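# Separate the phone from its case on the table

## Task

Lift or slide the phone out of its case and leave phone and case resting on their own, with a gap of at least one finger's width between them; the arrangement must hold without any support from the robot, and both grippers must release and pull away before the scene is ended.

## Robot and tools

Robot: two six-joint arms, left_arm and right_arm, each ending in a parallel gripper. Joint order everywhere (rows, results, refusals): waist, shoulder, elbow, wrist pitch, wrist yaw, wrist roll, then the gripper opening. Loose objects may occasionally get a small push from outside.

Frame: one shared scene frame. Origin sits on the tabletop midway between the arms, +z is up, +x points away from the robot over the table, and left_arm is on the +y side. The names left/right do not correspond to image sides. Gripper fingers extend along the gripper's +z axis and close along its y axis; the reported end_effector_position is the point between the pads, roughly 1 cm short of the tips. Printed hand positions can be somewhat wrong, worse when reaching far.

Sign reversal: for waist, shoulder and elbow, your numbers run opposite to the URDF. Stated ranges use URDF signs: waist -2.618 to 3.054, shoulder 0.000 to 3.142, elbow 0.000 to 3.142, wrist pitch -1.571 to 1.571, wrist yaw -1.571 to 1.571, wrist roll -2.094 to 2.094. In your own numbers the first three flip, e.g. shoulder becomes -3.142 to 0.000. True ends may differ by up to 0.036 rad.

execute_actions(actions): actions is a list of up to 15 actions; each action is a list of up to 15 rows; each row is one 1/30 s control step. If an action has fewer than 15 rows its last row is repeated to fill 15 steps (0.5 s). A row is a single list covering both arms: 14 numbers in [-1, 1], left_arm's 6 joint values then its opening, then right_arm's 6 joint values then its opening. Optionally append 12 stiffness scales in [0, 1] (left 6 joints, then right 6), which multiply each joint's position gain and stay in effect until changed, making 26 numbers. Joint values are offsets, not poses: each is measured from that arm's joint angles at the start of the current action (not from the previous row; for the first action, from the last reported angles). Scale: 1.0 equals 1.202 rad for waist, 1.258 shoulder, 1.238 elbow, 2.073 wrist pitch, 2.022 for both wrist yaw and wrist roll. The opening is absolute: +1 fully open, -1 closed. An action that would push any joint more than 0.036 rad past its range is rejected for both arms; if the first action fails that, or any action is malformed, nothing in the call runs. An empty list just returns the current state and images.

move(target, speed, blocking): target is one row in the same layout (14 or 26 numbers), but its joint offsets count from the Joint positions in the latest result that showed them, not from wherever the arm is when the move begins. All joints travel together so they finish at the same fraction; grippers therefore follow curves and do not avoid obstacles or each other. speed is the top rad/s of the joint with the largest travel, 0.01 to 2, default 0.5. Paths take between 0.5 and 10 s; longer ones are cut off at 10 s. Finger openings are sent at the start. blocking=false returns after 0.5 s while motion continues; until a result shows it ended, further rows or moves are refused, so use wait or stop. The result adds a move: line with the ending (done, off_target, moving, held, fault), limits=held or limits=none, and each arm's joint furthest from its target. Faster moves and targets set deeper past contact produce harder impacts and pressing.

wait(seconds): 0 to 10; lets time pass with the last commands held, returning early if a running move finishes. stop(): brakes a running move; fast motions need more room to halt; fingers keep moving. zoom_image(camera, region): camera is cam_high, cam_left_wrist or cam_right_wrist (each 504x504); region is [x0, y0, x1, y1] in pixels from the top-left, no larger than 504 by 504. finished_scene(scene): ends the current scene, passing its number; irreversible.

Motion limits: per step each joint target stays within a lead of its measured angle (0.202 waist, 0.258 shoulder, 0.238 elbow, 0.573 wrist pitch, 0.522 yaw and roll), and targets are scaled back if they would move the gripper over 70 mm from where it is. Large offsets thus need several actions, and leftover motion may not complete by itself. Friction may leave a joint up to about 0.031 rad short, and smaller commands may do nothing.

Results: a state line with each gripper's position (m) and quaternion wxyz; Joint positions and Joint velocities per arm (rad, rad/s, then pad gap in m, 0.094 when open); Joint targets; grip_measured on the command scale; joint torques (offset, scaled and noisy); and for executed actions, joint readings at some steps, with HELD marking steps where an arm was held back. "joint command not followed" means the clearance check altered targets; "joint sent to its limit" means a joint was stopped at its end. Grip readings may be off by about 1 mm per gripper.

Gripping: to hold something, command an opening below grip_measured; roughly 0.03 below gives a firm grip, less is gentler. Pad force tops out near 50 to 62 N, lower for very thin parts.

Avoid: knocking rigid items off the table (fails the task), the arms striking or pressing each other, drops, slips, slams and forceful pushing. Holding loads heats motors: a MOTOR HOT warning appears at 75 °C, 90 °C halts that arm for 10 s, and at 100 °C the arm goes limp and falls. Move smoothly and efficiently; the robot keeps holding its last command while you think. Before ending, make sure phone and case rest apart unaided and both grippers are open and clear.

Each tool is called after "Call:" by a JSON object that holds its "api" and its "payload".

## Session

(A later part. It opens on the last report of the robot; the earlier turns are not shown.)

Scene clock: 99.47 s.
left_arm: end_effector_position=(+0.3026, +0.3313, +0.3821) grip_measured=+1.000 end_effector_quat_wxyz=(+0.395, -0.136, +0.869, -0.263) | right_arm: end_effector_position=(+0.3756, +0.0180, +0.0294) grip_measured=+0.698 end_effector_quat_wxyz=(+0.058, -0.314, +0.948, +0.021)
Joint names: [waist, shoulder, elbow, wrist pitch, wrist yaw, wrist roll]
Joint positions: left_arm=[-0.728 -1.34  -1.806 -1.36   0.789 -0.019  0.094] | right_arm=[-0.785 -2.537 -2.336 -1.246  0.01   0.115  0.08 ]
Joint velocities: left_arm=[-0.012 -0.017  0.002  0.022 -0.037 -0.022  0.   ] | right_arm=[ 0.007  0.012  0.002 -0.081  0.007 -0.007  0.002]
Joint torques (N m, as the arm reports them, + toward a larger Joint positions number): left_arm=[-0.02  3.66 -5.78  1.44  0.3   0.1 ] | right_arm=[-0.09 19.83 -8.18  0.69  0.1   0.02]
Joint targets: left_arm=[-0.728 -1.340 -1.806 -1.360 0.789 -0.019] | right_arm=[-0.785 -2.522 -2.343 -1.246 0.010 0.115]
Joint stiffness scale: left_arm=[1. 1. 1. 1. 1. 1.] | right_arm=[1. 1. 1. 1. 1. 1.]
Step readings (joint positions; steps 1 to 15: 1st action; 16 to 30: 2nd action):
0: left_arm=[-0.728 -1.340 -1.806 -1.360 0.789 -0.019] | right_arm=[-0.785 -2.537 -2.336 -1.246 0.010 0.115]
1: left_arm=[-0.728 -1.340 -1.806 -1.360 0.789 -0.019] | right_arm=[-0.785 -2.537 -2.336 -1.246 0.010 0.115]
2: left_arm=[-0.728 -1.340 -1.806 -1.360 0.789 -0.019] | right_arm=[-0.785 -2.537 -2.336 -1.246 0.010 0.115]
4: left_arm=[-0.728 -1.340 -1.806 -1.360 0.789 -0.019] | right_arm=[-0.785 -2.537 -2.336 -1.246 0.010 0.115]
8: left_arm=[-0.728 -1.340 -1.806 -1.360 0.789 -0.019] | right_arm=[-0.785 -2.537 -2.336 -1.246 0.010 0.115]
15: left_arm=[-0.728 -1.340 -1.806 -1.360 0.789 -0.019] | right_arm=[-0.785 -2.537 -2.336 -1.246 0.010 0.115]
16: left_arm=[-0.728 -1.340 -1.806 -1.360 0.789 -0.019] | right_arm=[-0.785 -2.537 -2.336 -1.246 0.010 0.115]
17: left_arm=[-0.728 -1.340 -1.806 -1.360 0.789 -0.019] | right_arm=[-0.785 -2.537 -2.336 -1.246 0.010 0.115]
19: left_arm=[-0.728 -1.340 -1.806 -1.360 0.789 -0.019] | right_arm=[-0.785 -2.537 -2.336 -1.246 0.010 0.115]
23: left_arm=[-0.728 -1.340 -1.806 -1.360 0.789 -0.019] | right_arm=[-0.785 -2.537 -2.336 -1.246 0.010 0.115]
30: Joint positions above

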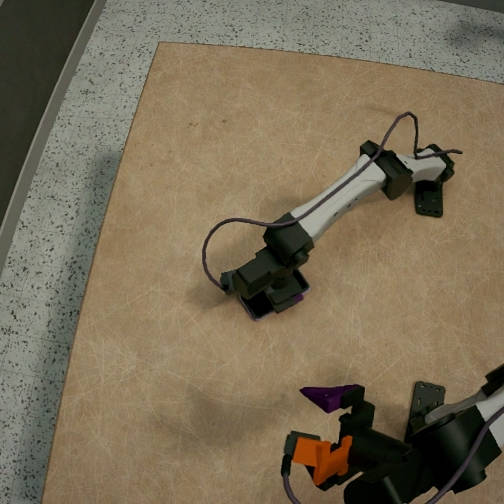

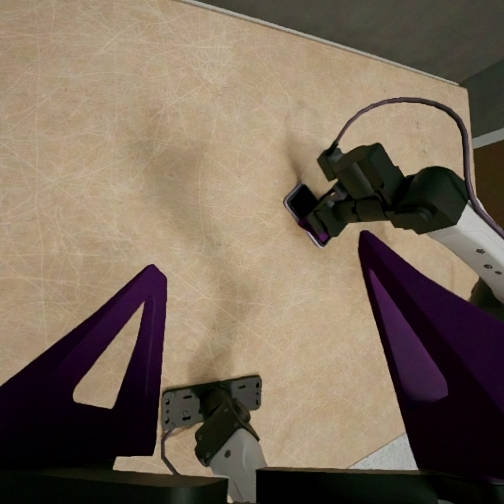

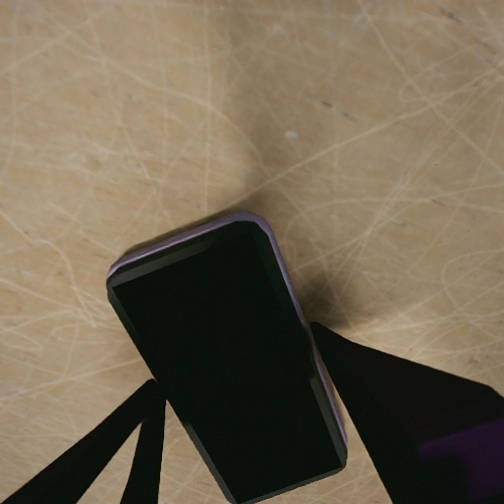

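Use the elbow for finer lift (~0.014 rad).

Call:
{"api": "execute_actions", "payload": {"actions": [[[0,0,0,0,0,0,1, 0,0,-0.03,0,0,0,0.7],[0,0,0,0,0,0,1, 0,0,-0.03,0,0,0,0.7],[0,0,0,0,0,0,1, 0,0,-0.024,0,0,0,0.7]]]}}

Scene clock: 103.10 s.
left_arm: end_effector_position=(+0.3026, +0.3313, +0.3821) grip_measured=+1.000 end_effector_quat_wxyz=(+0.395, -0.136, +0.869, -0.263) | right_arm: end_effector_position=(+0.3784, +0.0207, +0.0343) grip_measured=+0.698 end_effector_quat_wxyz=(+0.066, -0.313, +0.947, +0.025)
Joint names: [waist, shoulder, elbow, wrist pitch, wrist yaw, wrist roll]
Joint positions: left_arm=[-0.728 -1.34  -1.806 -1.36   0.789 -0.019  0.094] | right_arm=[-0.785 -2.537 -2.353 -1.247  0.01   0.115  0.08 ]
Joint velocities: left_arm=[ 0.022  0.022 -0.002 -0.007  0.007 -0.051  0.   ] | right_arm=[-0.002  0.012  0.022 -0.007 -0.007 -0.051  0.   ]
Joint torques (N m, as the arm reports them, + toward a larger Joint positions number): left_arm=[-0.01  3.64 -5.78  1.44  0.32  0.12] | right_arm=[-0.03 18.8  -8.61  0.74  0.13 -0.02]
Joint targets: left_arm=[-0.728 -1.340 -1.806 -1.360 0.789 -0.019] | right_arm=[-0.785 -2.537 -2.365 -1.246 0.010 0.115]
Joint stiffness scale: left_arm=[1. 1. 1. 1. 1. 1.] | right_arm=[1. 1. 1. 1. 1. 1.]
Step readings (joint positions):
0: left_arm=[-0.728 -1.340 -1.806 -1.360 0.789 -0.019] | right_arm=[-0.785 -2.537 -2.336 -1.246 0.010 0.115]
1: left_arm=[-0.728 -1.340 -1.806 -1.360 0.789 -0.019] | right_arm=[-0.785 -2.537 -2.339 -1.247 0.010 0.115]
2: left_arm=[-0.728 -1.340 -1.806 -1.360 0.789 -0.019] | right_arm=[-0.785 -2.537 -2.343 -1.247 0.010 0.115]
4: left_arm=[-0.728 -1.340 -1.806 -1.360 0.789 -0.019] | right_arm=[-0.785 -2.537 -2.351 -1.247 0.010 0.115]
8: left_arm=[-0.728 -1.340 -1.806 -1.360 0.789 -0.019] | right_arm=[-0.785 -2.537 -2.353 -1.247 0.010 0.115]
15: Joint positions above

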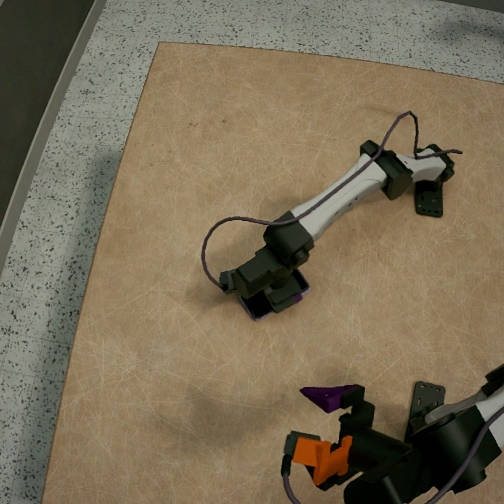

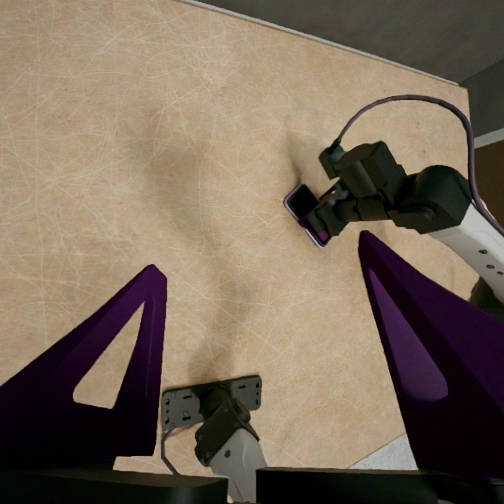

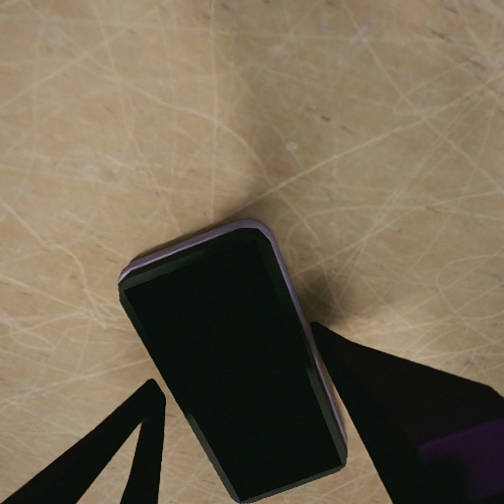

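Call:
{"api": "execute_actions", "payload": {"actions": [[[0,0,0,0,0,0,1, 0,0,0,0,0,0,0.36]]]}}

Call:
{"api": "move", "payload": {"target": [0,0,0,0,0,0,1, 0,0.05,0,0,0,0,0.36], "speed": 0.15}}

Scene clock: 107.80 s.
left_arm: end_effector_position=(+0.3026, +0.3313, +0.3821) grip_measured=+1.000 end_effector_quat_wxyz=(+0.395, -0.136, +0.869, -0.263) | right_arm: end_effector_position=(+0.3785, +0.0206, +0.0343) grip_measured=+0.420 end_effector_quat_wxyz=(+0.066, -0.313, +0.947, +0.025)
Joint names: [waist, shoulder, elbow, wrist pitch, wrist yaw, wrist roll]
Joint positions: left_arm=[-0.728 -1.34  -1.806 -1.36   0.789 -0.019  0.094] | right_arm=[-0.785 -2.537 -2.353 -1.247  0.01   0.115  0.067]
Joint velocities: left_arm=[-0.002 -0.012  0.022  0.007  0.022  0.095  0.   ] | right_arm=[-0.017 -0.007  0.007  0.037 -0.037  0.022 -0.001]
Joint torques (N m, as the arm reports them, + toward a larger Joint positions number): left_arm=[-0.01  3.65 -5.81  1.43  0.32  0.1 ] | right_arm=[-0.14 18.38 -7.75  0.77  0.14  0.03]
Joint targets: left_arm=[-0.728 -1.340 -1.806 -1.360 0.789 -0.019] | right_arm=[-0.785 -2.537 -2.353 -1.247 0.010 0.115]
Joint stiffness scale: left_arm=[1. 1. 1. 1. 1. 1.] | right_arm=[1. 1. 1. 1. 1. 1.]
Step readings (joint positions):
0: left_arm=[-0.728 -1.340 -1.806 -1.360 0.789 -0.019] | right_arm=[-0.785 -2.537 -2.353 -1.247 0.010 0.115]
1: left_arm=[-0.728 -1.340 -1.806 -1.360 0.789 -0.019] | right_arm=[-0.785 -2.537 -2.353 -1.247 0.010 0.115]
2: left_arm=[-0.728 -1.340 -1.806 -1.360 0.789 -0.019] | right_arm=[-0.785 -2.537 -2.353 -1.247 0.010 0.115]
4: left_arm=[-0.728 -1.340 -1.806 -1.360 0.789 -0.019] | right_arm=[-0.785 -2.537 -2.353 -1.247 0.010 0.115]
8: left_arm=[-0.728 -1.340 -1.806 -1.360 0.789 -0.019] | right_arm=[-0.785 -2.537 -2.353 -1.247 0.010 0.115]
15: Joint positions above

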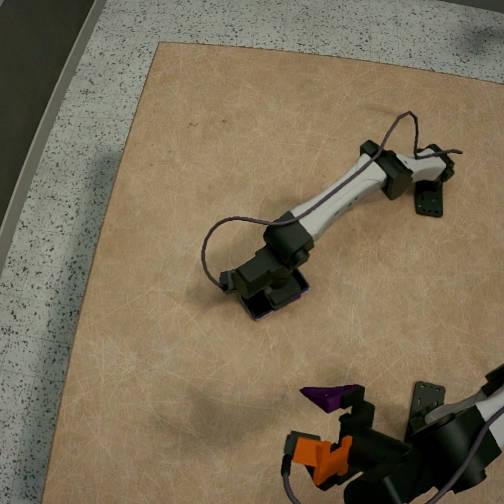

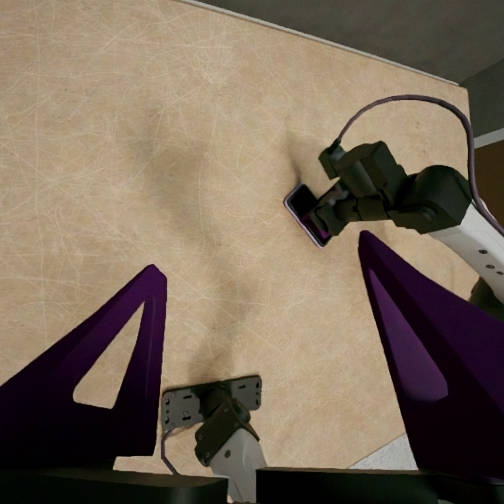

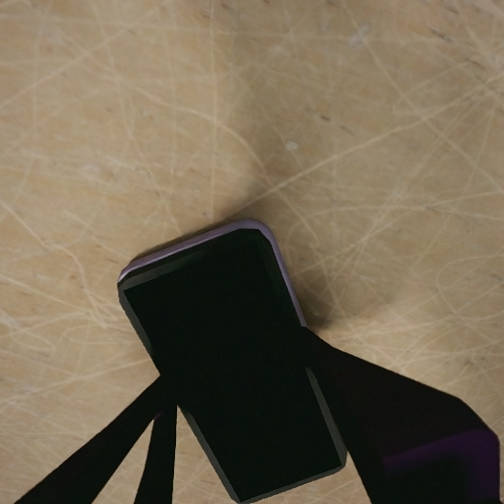

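Scene clock: 108.63 s.
left_arm: end_effector_position=(+0.3026, +0.3313, +0.3821) grip_measured=+1.000 end_effector_quat_wxyz=(+0.395, -0.136, +0.869, -0.263) | right_arm: end_effector_position=(+0.3809, +0.0229, +0.0597) grip_measured=+0.420 end_effector_quat_wxyz=(+0.088, -0.313, +0.945, +0.035)
Joint names: [waist, shoulder, elbow, wrist pitch, wrist yaw, wrist roll]
Joint positions: left_arm=[-0.728 -1.34  -1.806 -1.36   0.789 -0.019  0.094] | right_arm=[-0.785 -2.486 -2.353 -1.247  0.01   0.115  0.067]
Joint velocities: left_arm=[-0.017 -0.007 -0.017  0.007 -0.007  0.051  0.   ] | right_arm=[ 0.007 -0.012 -0.012  0.007 -0.066  0.037  0.001]
Joint torques (N m, as the arm reports them, + toward a larger Joint positions number): left_arm=[ 0.04  3.67 -5.78  1.44  0.3   0.09] | right_arm=[-0.05 19.47 -7.54  0.91  0.09 -0.02]
Joint targets: left_arm=[-0.728 -1.340 -1.806 -1.360 0.789 -0.019] | right_arm=[-0.785 -2.474 -2.353 -1.247 0.010 0.115]
Joint stiffness scale: left_arm=[1. 1. 1. 1. 1. 1.] | right_arm=[1. 1. 1. 1. 1. 1.]
move: done; limits=none; left_arm: farthest joint: the waist, 0.000 radians from its target (0.000 radians at the start); right_arm: farthest joint: the shoulder, 0.012 radians from its target (0.063 radians at the start)

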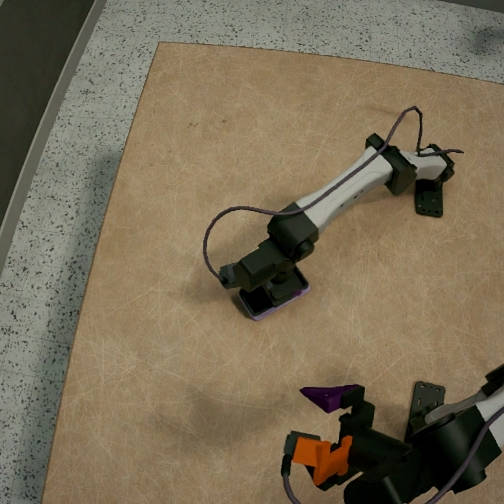

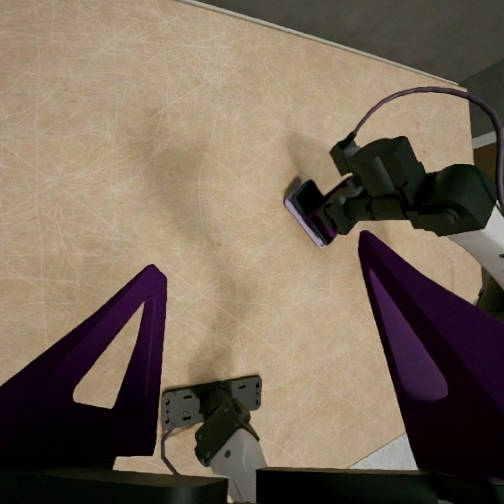

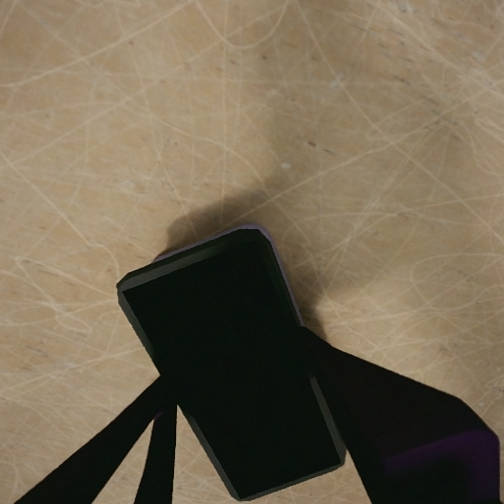

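Call:
{"api": "move", "payload": {"target": [0,0,0,0,0,0,1, 0.28,0,0,0,0,0,0.36], "speed": 0.3}}

Call:
{"api": "move", "payload": {"target": [0,0,0,0,0,0,1, 0,-0.072,0,0.004,0,0,0.36], "speed": 0.08}}

Scene clock: 115.60 s.
left_arm: end_effector_position=(+0.3026, +0.3313, +0.3821) grip_measured=+1.000 end_effector_quat_wxyz=(+0.395, -0.136, +0.869, -0.263) | right_arm: end_effector_position=(+0.4787, -0.1258, +0.0597) grip_measured=+0.420 end_effector_quat_wxyz=(+0.093, -0.148, +0.984, +0.020)
Joint names: [waist, shoulder, elbow, wrist pitch, wrist yaw, wrist roll]
Joint positions: left_arm=[-0.728 -1.34  -1.806 -1.36   0.789 -0.019  0.094] | right_arm=[-0.445 -2.486 -2.353 -1.247  0.011  0.115  0.067]
Joint velocities: left_arm=[ 0.002 -0.007  0.012 -0.037 -0.007 -0.066  0.   ] | right_arm=[ 0.002 -0.007 -0.012 -0.022 -0.022  0.007  0.001]
Joint torques (N m, as the arm reports them, + toward a larger Joint positions number): left_arm=[-0.06  3.66 -5.77  1.44  0.31  0.11] | right_arm=[-0.48 18.27 -7.74  0.83  0.05  0.  ]
Joint targets: left_arm=[-0.728 -1.340 -1.806 -1.360 0.789 -0.019] | right_arm=[-0.449 -2.486 -2.353 -1.247 0.010 0.115]
Joint stiffness scale: left_arm=[1. 1. 1. 1. 1. 1.] | right_arm=[1. 1. 1. 1. 1. 1.]
move: done; limits=none; left_arm: farthest joint: the waist, 0.000 radians from its target (0.000 radians at the start); right_arm: farthest joint: the waist, 0.003 radians from its target (0.336 radians at the start)

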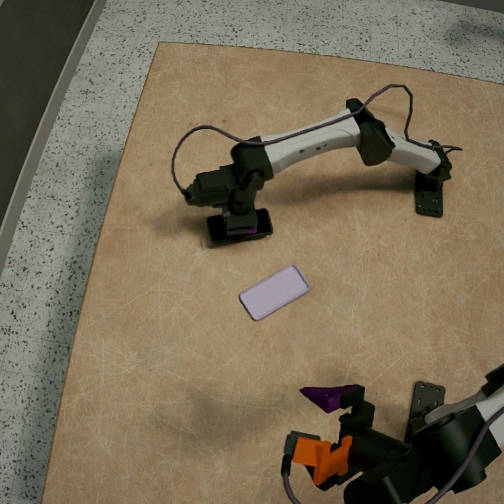

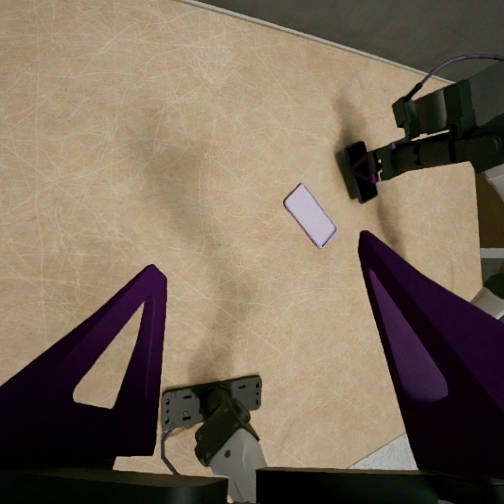

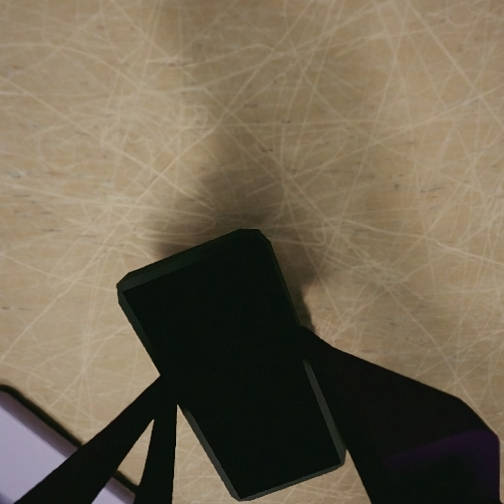

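Scene clock: 117.00 s.
left_arm: end_effector_position=(+0.3026, +0.3313, +0.3821) grip_measured=+1.000 end_effector_quat_wxyz=(+0.395, -0.136, +0.869, -0.263) | right_arm: end_effector_position=(+0.4746, -0.1277, +0.0255) grip_measured=+0.420 end_effector_quat_wxyz=(+0.061, -0.149, +0.987, +0.011)
Joint names: [waist, shoulder, elbow, wrist pitch, wrist yaw, wrist roll]
Joint positions: left_arm=[-0.728 -1.34  -1.806 -1.36   0.789 -0.019  0.094] | right_arm=[-0.445 -2.554 -2.353 -1.245  0.011  0.115  0.067]
Joint velocities: left_arm=[-0.002  0.007 -0.012 -0.022  0.037  0.037  0.   ] | right_arm=[ 0.007  0.002  0.022  0.007 -0.037  0.007 -0.   ]
Joint torques (N m, as the arm reports them, + toward a larger Joint positions number): left_arm=[ 0.    3.66 -5.79  1.44  0.3   0.1 ] | right_arm=[ 0.21 16.61 -7.68  0.81  0.11  0.01]
Joint targets: left_arm=[-0.728 -1.340 -1.806 -1.360 0.789 -0.019] | right_arm=[-0.445 -2.577 -2.353 -1.238 0.011 0.115]
Joint stiffness scale: left_arm=[1. 1. 1. 1. 1. 1.] | right_arm=[1. 1. 1. 1. 1. 1.]
move: off_target (right_arm); limits=none; left_arm: farthest joint: the waist, 0.000 radians from its target (0.000 radians at the start); right_arm: farthest joint: the shoulder, 0.022 radians from its target (0.090 radians at the start)

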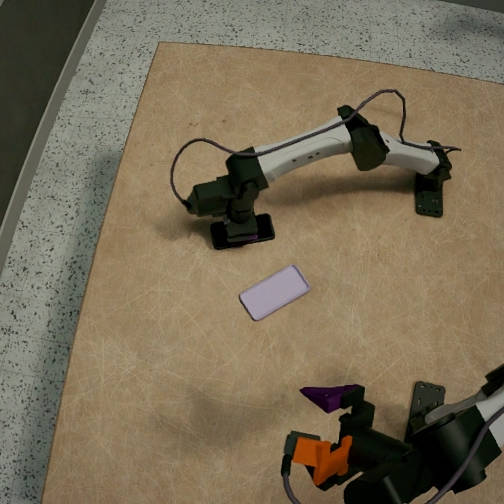

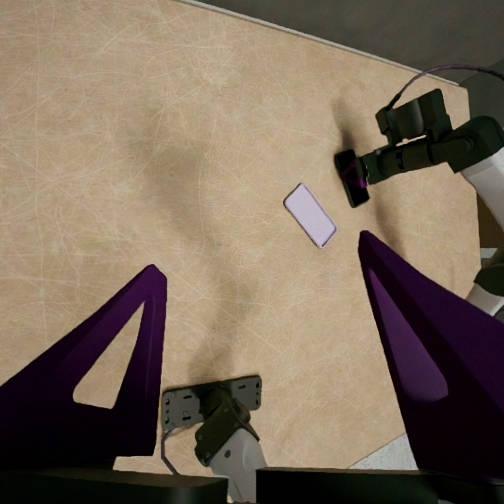

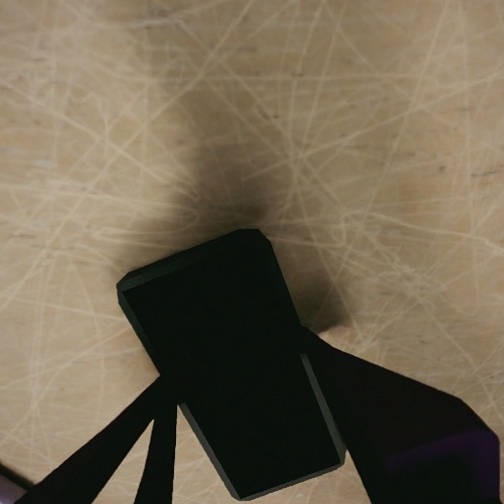

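No clear contact yet; a bit lower.

Call:
{"api": "move", "payload": {"target": [0,0,0,0,0,0,1, 0,-0.035,0,0.004,0,0,0.36], "speed": 0.05}}

Scene clock: 121.47 s.
left_arm: end_effector_position=(+0.3026, +0.3313, +0.3821) grip_measured=+1.000 end_effector_quat_wxyz=(+0.395, -0.136, +0.869, -0.263) | right_arm: end_effector_position=(+0.4745, -0.1278, +0.0249) grip_measured=+0.420 end_effector_quat_wxyz=(+0.061, -0.149, +0.987, +0.011)
Joint names: [waist, shoulder, elbow, wrist pitch, wrist yaw, wrist roll]
Joint positions: left_arm=[-0.728 -1.34  -1.806 -1.36   0.789 -0.019  0.094] | right_arm=[-0.445 -2.556 -2.353 -1.245  0.011  0.115  0.067]
Joint velocities: left_arm=[-0.002  0.007  0.012  0.007 -0.022 -0.037  0.   ] | right_arm=[ 0.007  0.007  0.012 -0.007 -0.037  0.037 -0.   ]
Joint torques (N m, as the arm reports them, + toward a larger Joint positions number): left_arm=[ 0.02  3.68 -5.76  1.44  0.32  0.1 ] | right_arm=[-0.1  14.54 -7.45  0.82  0.1  -0.02]
Joint targets: left_arm=[-0.728 -1.340 -1.806 -1.360 0.789 -0.019] | right_arm=[-0.445 -2.599 -2.353 -1.237 0.011 0.115]
Joint stiffness scale: left_arm=[1. 1. 1. 1. 1. 1.] | right_arm=[1. 1. 1. 1. 1. 1.]
move: off_target (right_arm); limits=none; left_arm: farthest joint: the waist, 0.000 radians from its target (0.000 radians at the start); right_arm: farthest joint: the shoulder, 0.042 radians from its target (0.044 radians at the start)

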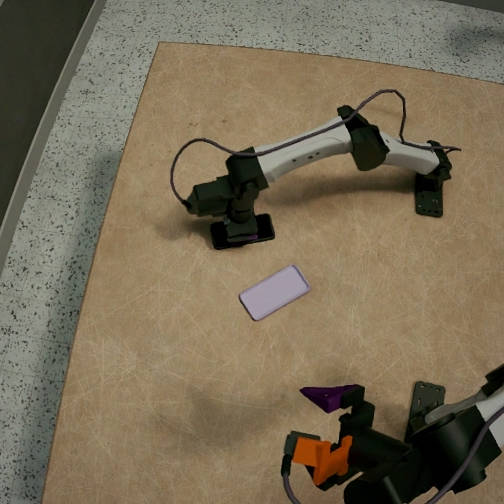

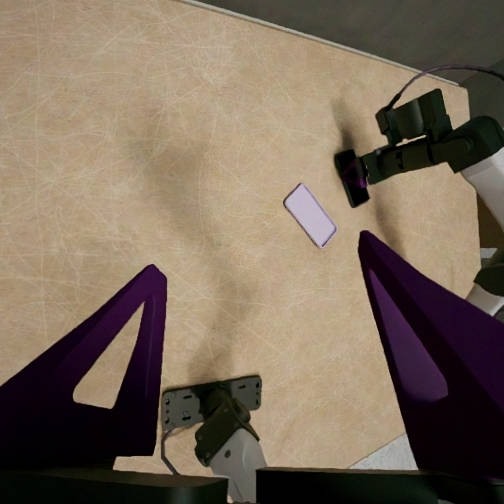

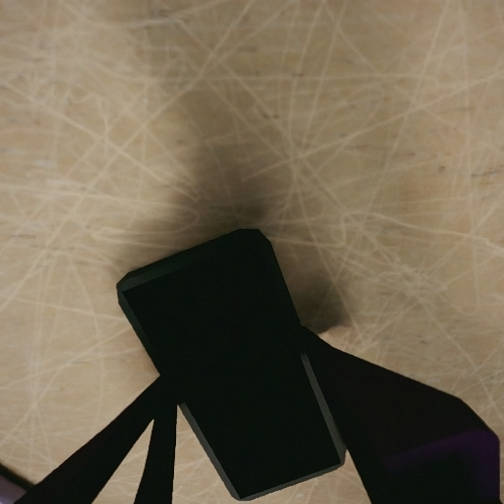

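Call:
{"api": "execute_actions", "payload": {"actions": [[[0,0,0,0,0,0,1, 0,0,0,0,0,0,1]]]}}

Call:
{"api": "move", "payload": {"target": [0,0,0,0,0,0,1, 0,0.5,0.3,0,0,0,1], "speed": 0.6}}

Scene clock: 126.87 s.
left_arm: end_effector_position=(+0.3026, +0.3313, +0.3821) grip_measured=+1.000 end_effector_quat_wxyz=(+0.395, -0.136, +0.869, -0.263) | right_arm: end_effector_position=(+0.4745, -0.1278, +0.0249) grip_measured=+1.000 end_effector_quat_wxyz=(+0.061, -0.149, +0.987, +0.011)
Joint names: [waist, shoulder, elbow, wrist pitch, wrist yaw, wrist roll]
Joint positions: left_arm=[-0.728 -1.34  -1.806 -1.36   0.789 -0.019  0.094] | right_arm=[-0.445 -2.556 -2.353 -1.245  0.011  0.115  0.094]
Joint velocities: left_arm=[-0.007  0.012  0.007 -0.022 -0.037  0.022  0.   ] | right_arm=[ 0.002 -0.007  0.002 -0.066 -0.022  0.022  0.   ]
Joint torques (N m, as the arm reports them, + toward a larger Joint positions number): left_arm=[ 0.04  3.64 -5.74  1.44  0.3   0.11] | right_arm=[-0.59 18.57 -7.7   0.73  0.04 -0.04]
Joint targets: left_arm=[-0.728 -1.340 -1.806 -1.360 0.789 -0.019] | right_arm=[-0.445 -2.556 -2.353 -1.245 0.011 0.115]
Joint stiffness scale: left_arm=[1. 1. 1. 1. 1. 1.] | right_arm=[1. 1. 1. 1. 1. 1.]
Step readings (joint positions):
0: left_arm=[-0.728 -1.340 -1.806 -1.360 0.789 -0.019] | right_arm=[-0.445 -2.556 -2.353 -1.245 0.011 0.115]
1: left_arm=[-0.728 -1.340 -1.806 -1.360 0.789 -0.019] | right_arm=[-0.445 -2.556 -2.353 -1.245 0.011 0.115]
2: left_arm=[-0.728 -1.340 -1.806 -1.360 0.789 -0.019] | right_arm=[-0.445 -2.556 -2.353 -1.245 0.011 0.115]
4: left_arm=[-0.728 -1.340 -1.806 -1.360 0.789 -0.019] | right_arm=[-0.445 -2.556 -2.353 -1.245 0.011 0.115]
8: left_arm=[-0.728 -1.340 -1.806 -1.360 0.789 -0.019] | right_arm=[-0.445 -2.556 -2.353 -1.245 0.011 0.115]
15: Joint positions above

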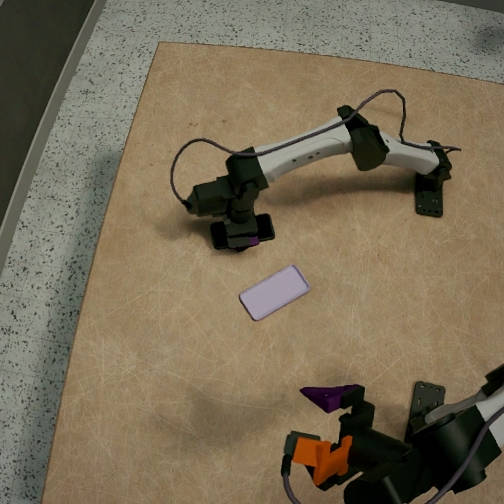

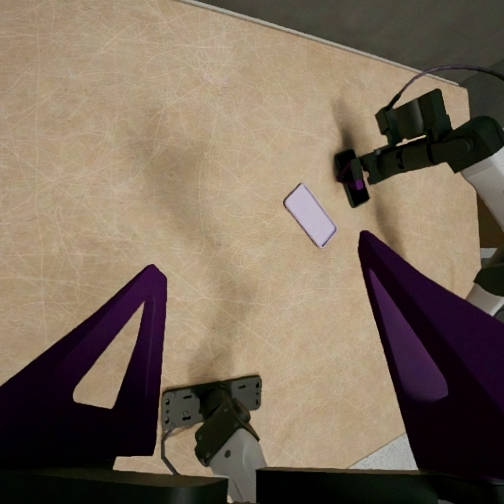

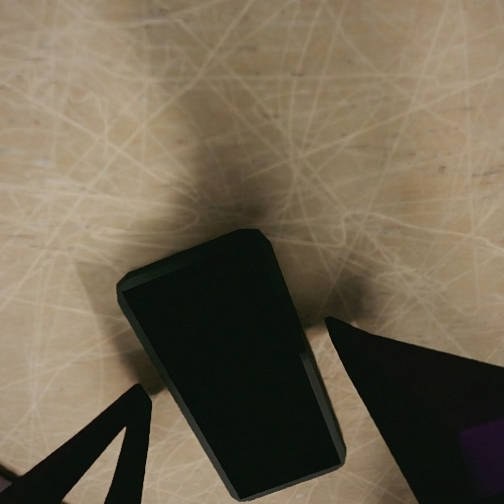

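Scene clock: 128.53 s.
left_arm: end_effector_position=(+0.3026, +0.3313, +0.3821) grip_measured=+1.000 end_effector_quat_wxyz=(+0.395, -0.136, +0.869, -0.263) | right_arm: end_effector_position=(+0.4076, -0.1573, +0.2160) grip_measured=+1.000 end_effector_quat_wxyz=(+0.199, -0.145, +0.968, +0.048)
Joint names: [waist, shoulder, elbow, wrist pitch, wrist yaw, wrist roll]
Joint positions: left_arm=[-0.728 -1.34  -1.806 -1.36   0.789 -0.019  0.094] | right_arm=[-0.445 -1.924 -2.007 -1.242  0.011  0.115  0.094]
Joint velocities: left_arm=[-0.007  0.007  0.012  0.007  0.022  0.007  0.   ] | right_arm=[ 0.007 -0.012 -0.012 -0.022  0.007 -0.051  0.   ]
Joint torques (N m, as the arm reports them, + toward a larger Joint positions number): left_arm=[ 0.03  3.69 -5.76  1.44  0.31  0.1 ] | right_arm=[-0.13 13.01 -5.86  1.37  0.09  0.  ]
Joint targets: left_arm=[-0.728 -1.340 -1.806 -1.360 0.789 -0.019] | right_arm=[-0.445 -1.926 -1.981 -1.246 0.011 0.115]
Joint stiffness scale: left_arm=[1. 1. 1. 1. 1. 1.] | right_arm=[1. 1. 1. 1. 1. 1.]
move: off_target (right_arm); limits=none; left_arm: farthest joint: the waist, 0.000 radians from its target (0.000 radians at the start); right_arm: farthest joint: the elbow, 0.026 radians from its target (0.371 radians at the start)

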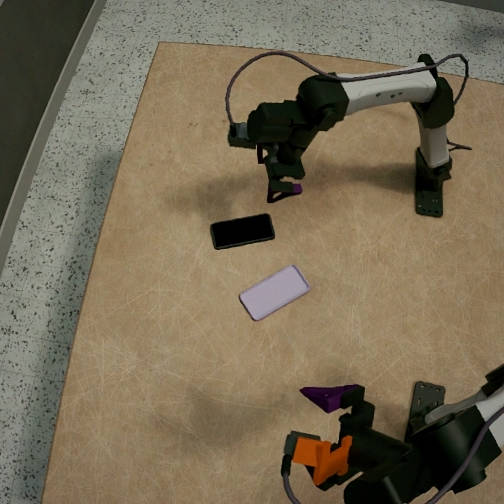

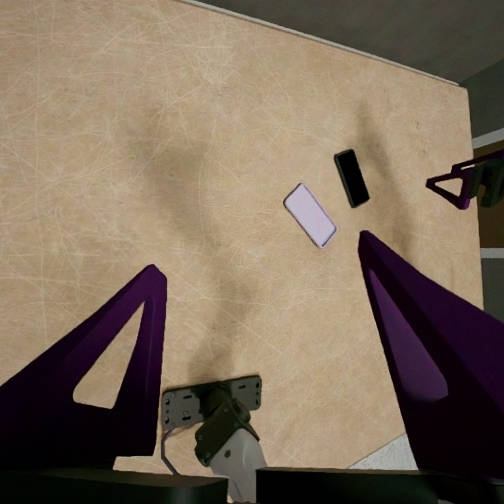

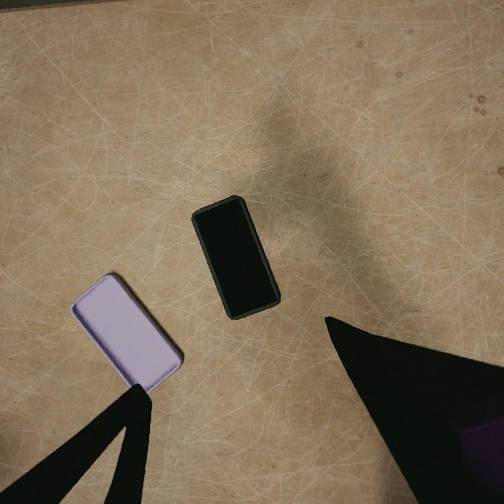

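Call:
{"api": "finished_scene", "payload": {"scene": 1}}

The scene is finished: the task was done.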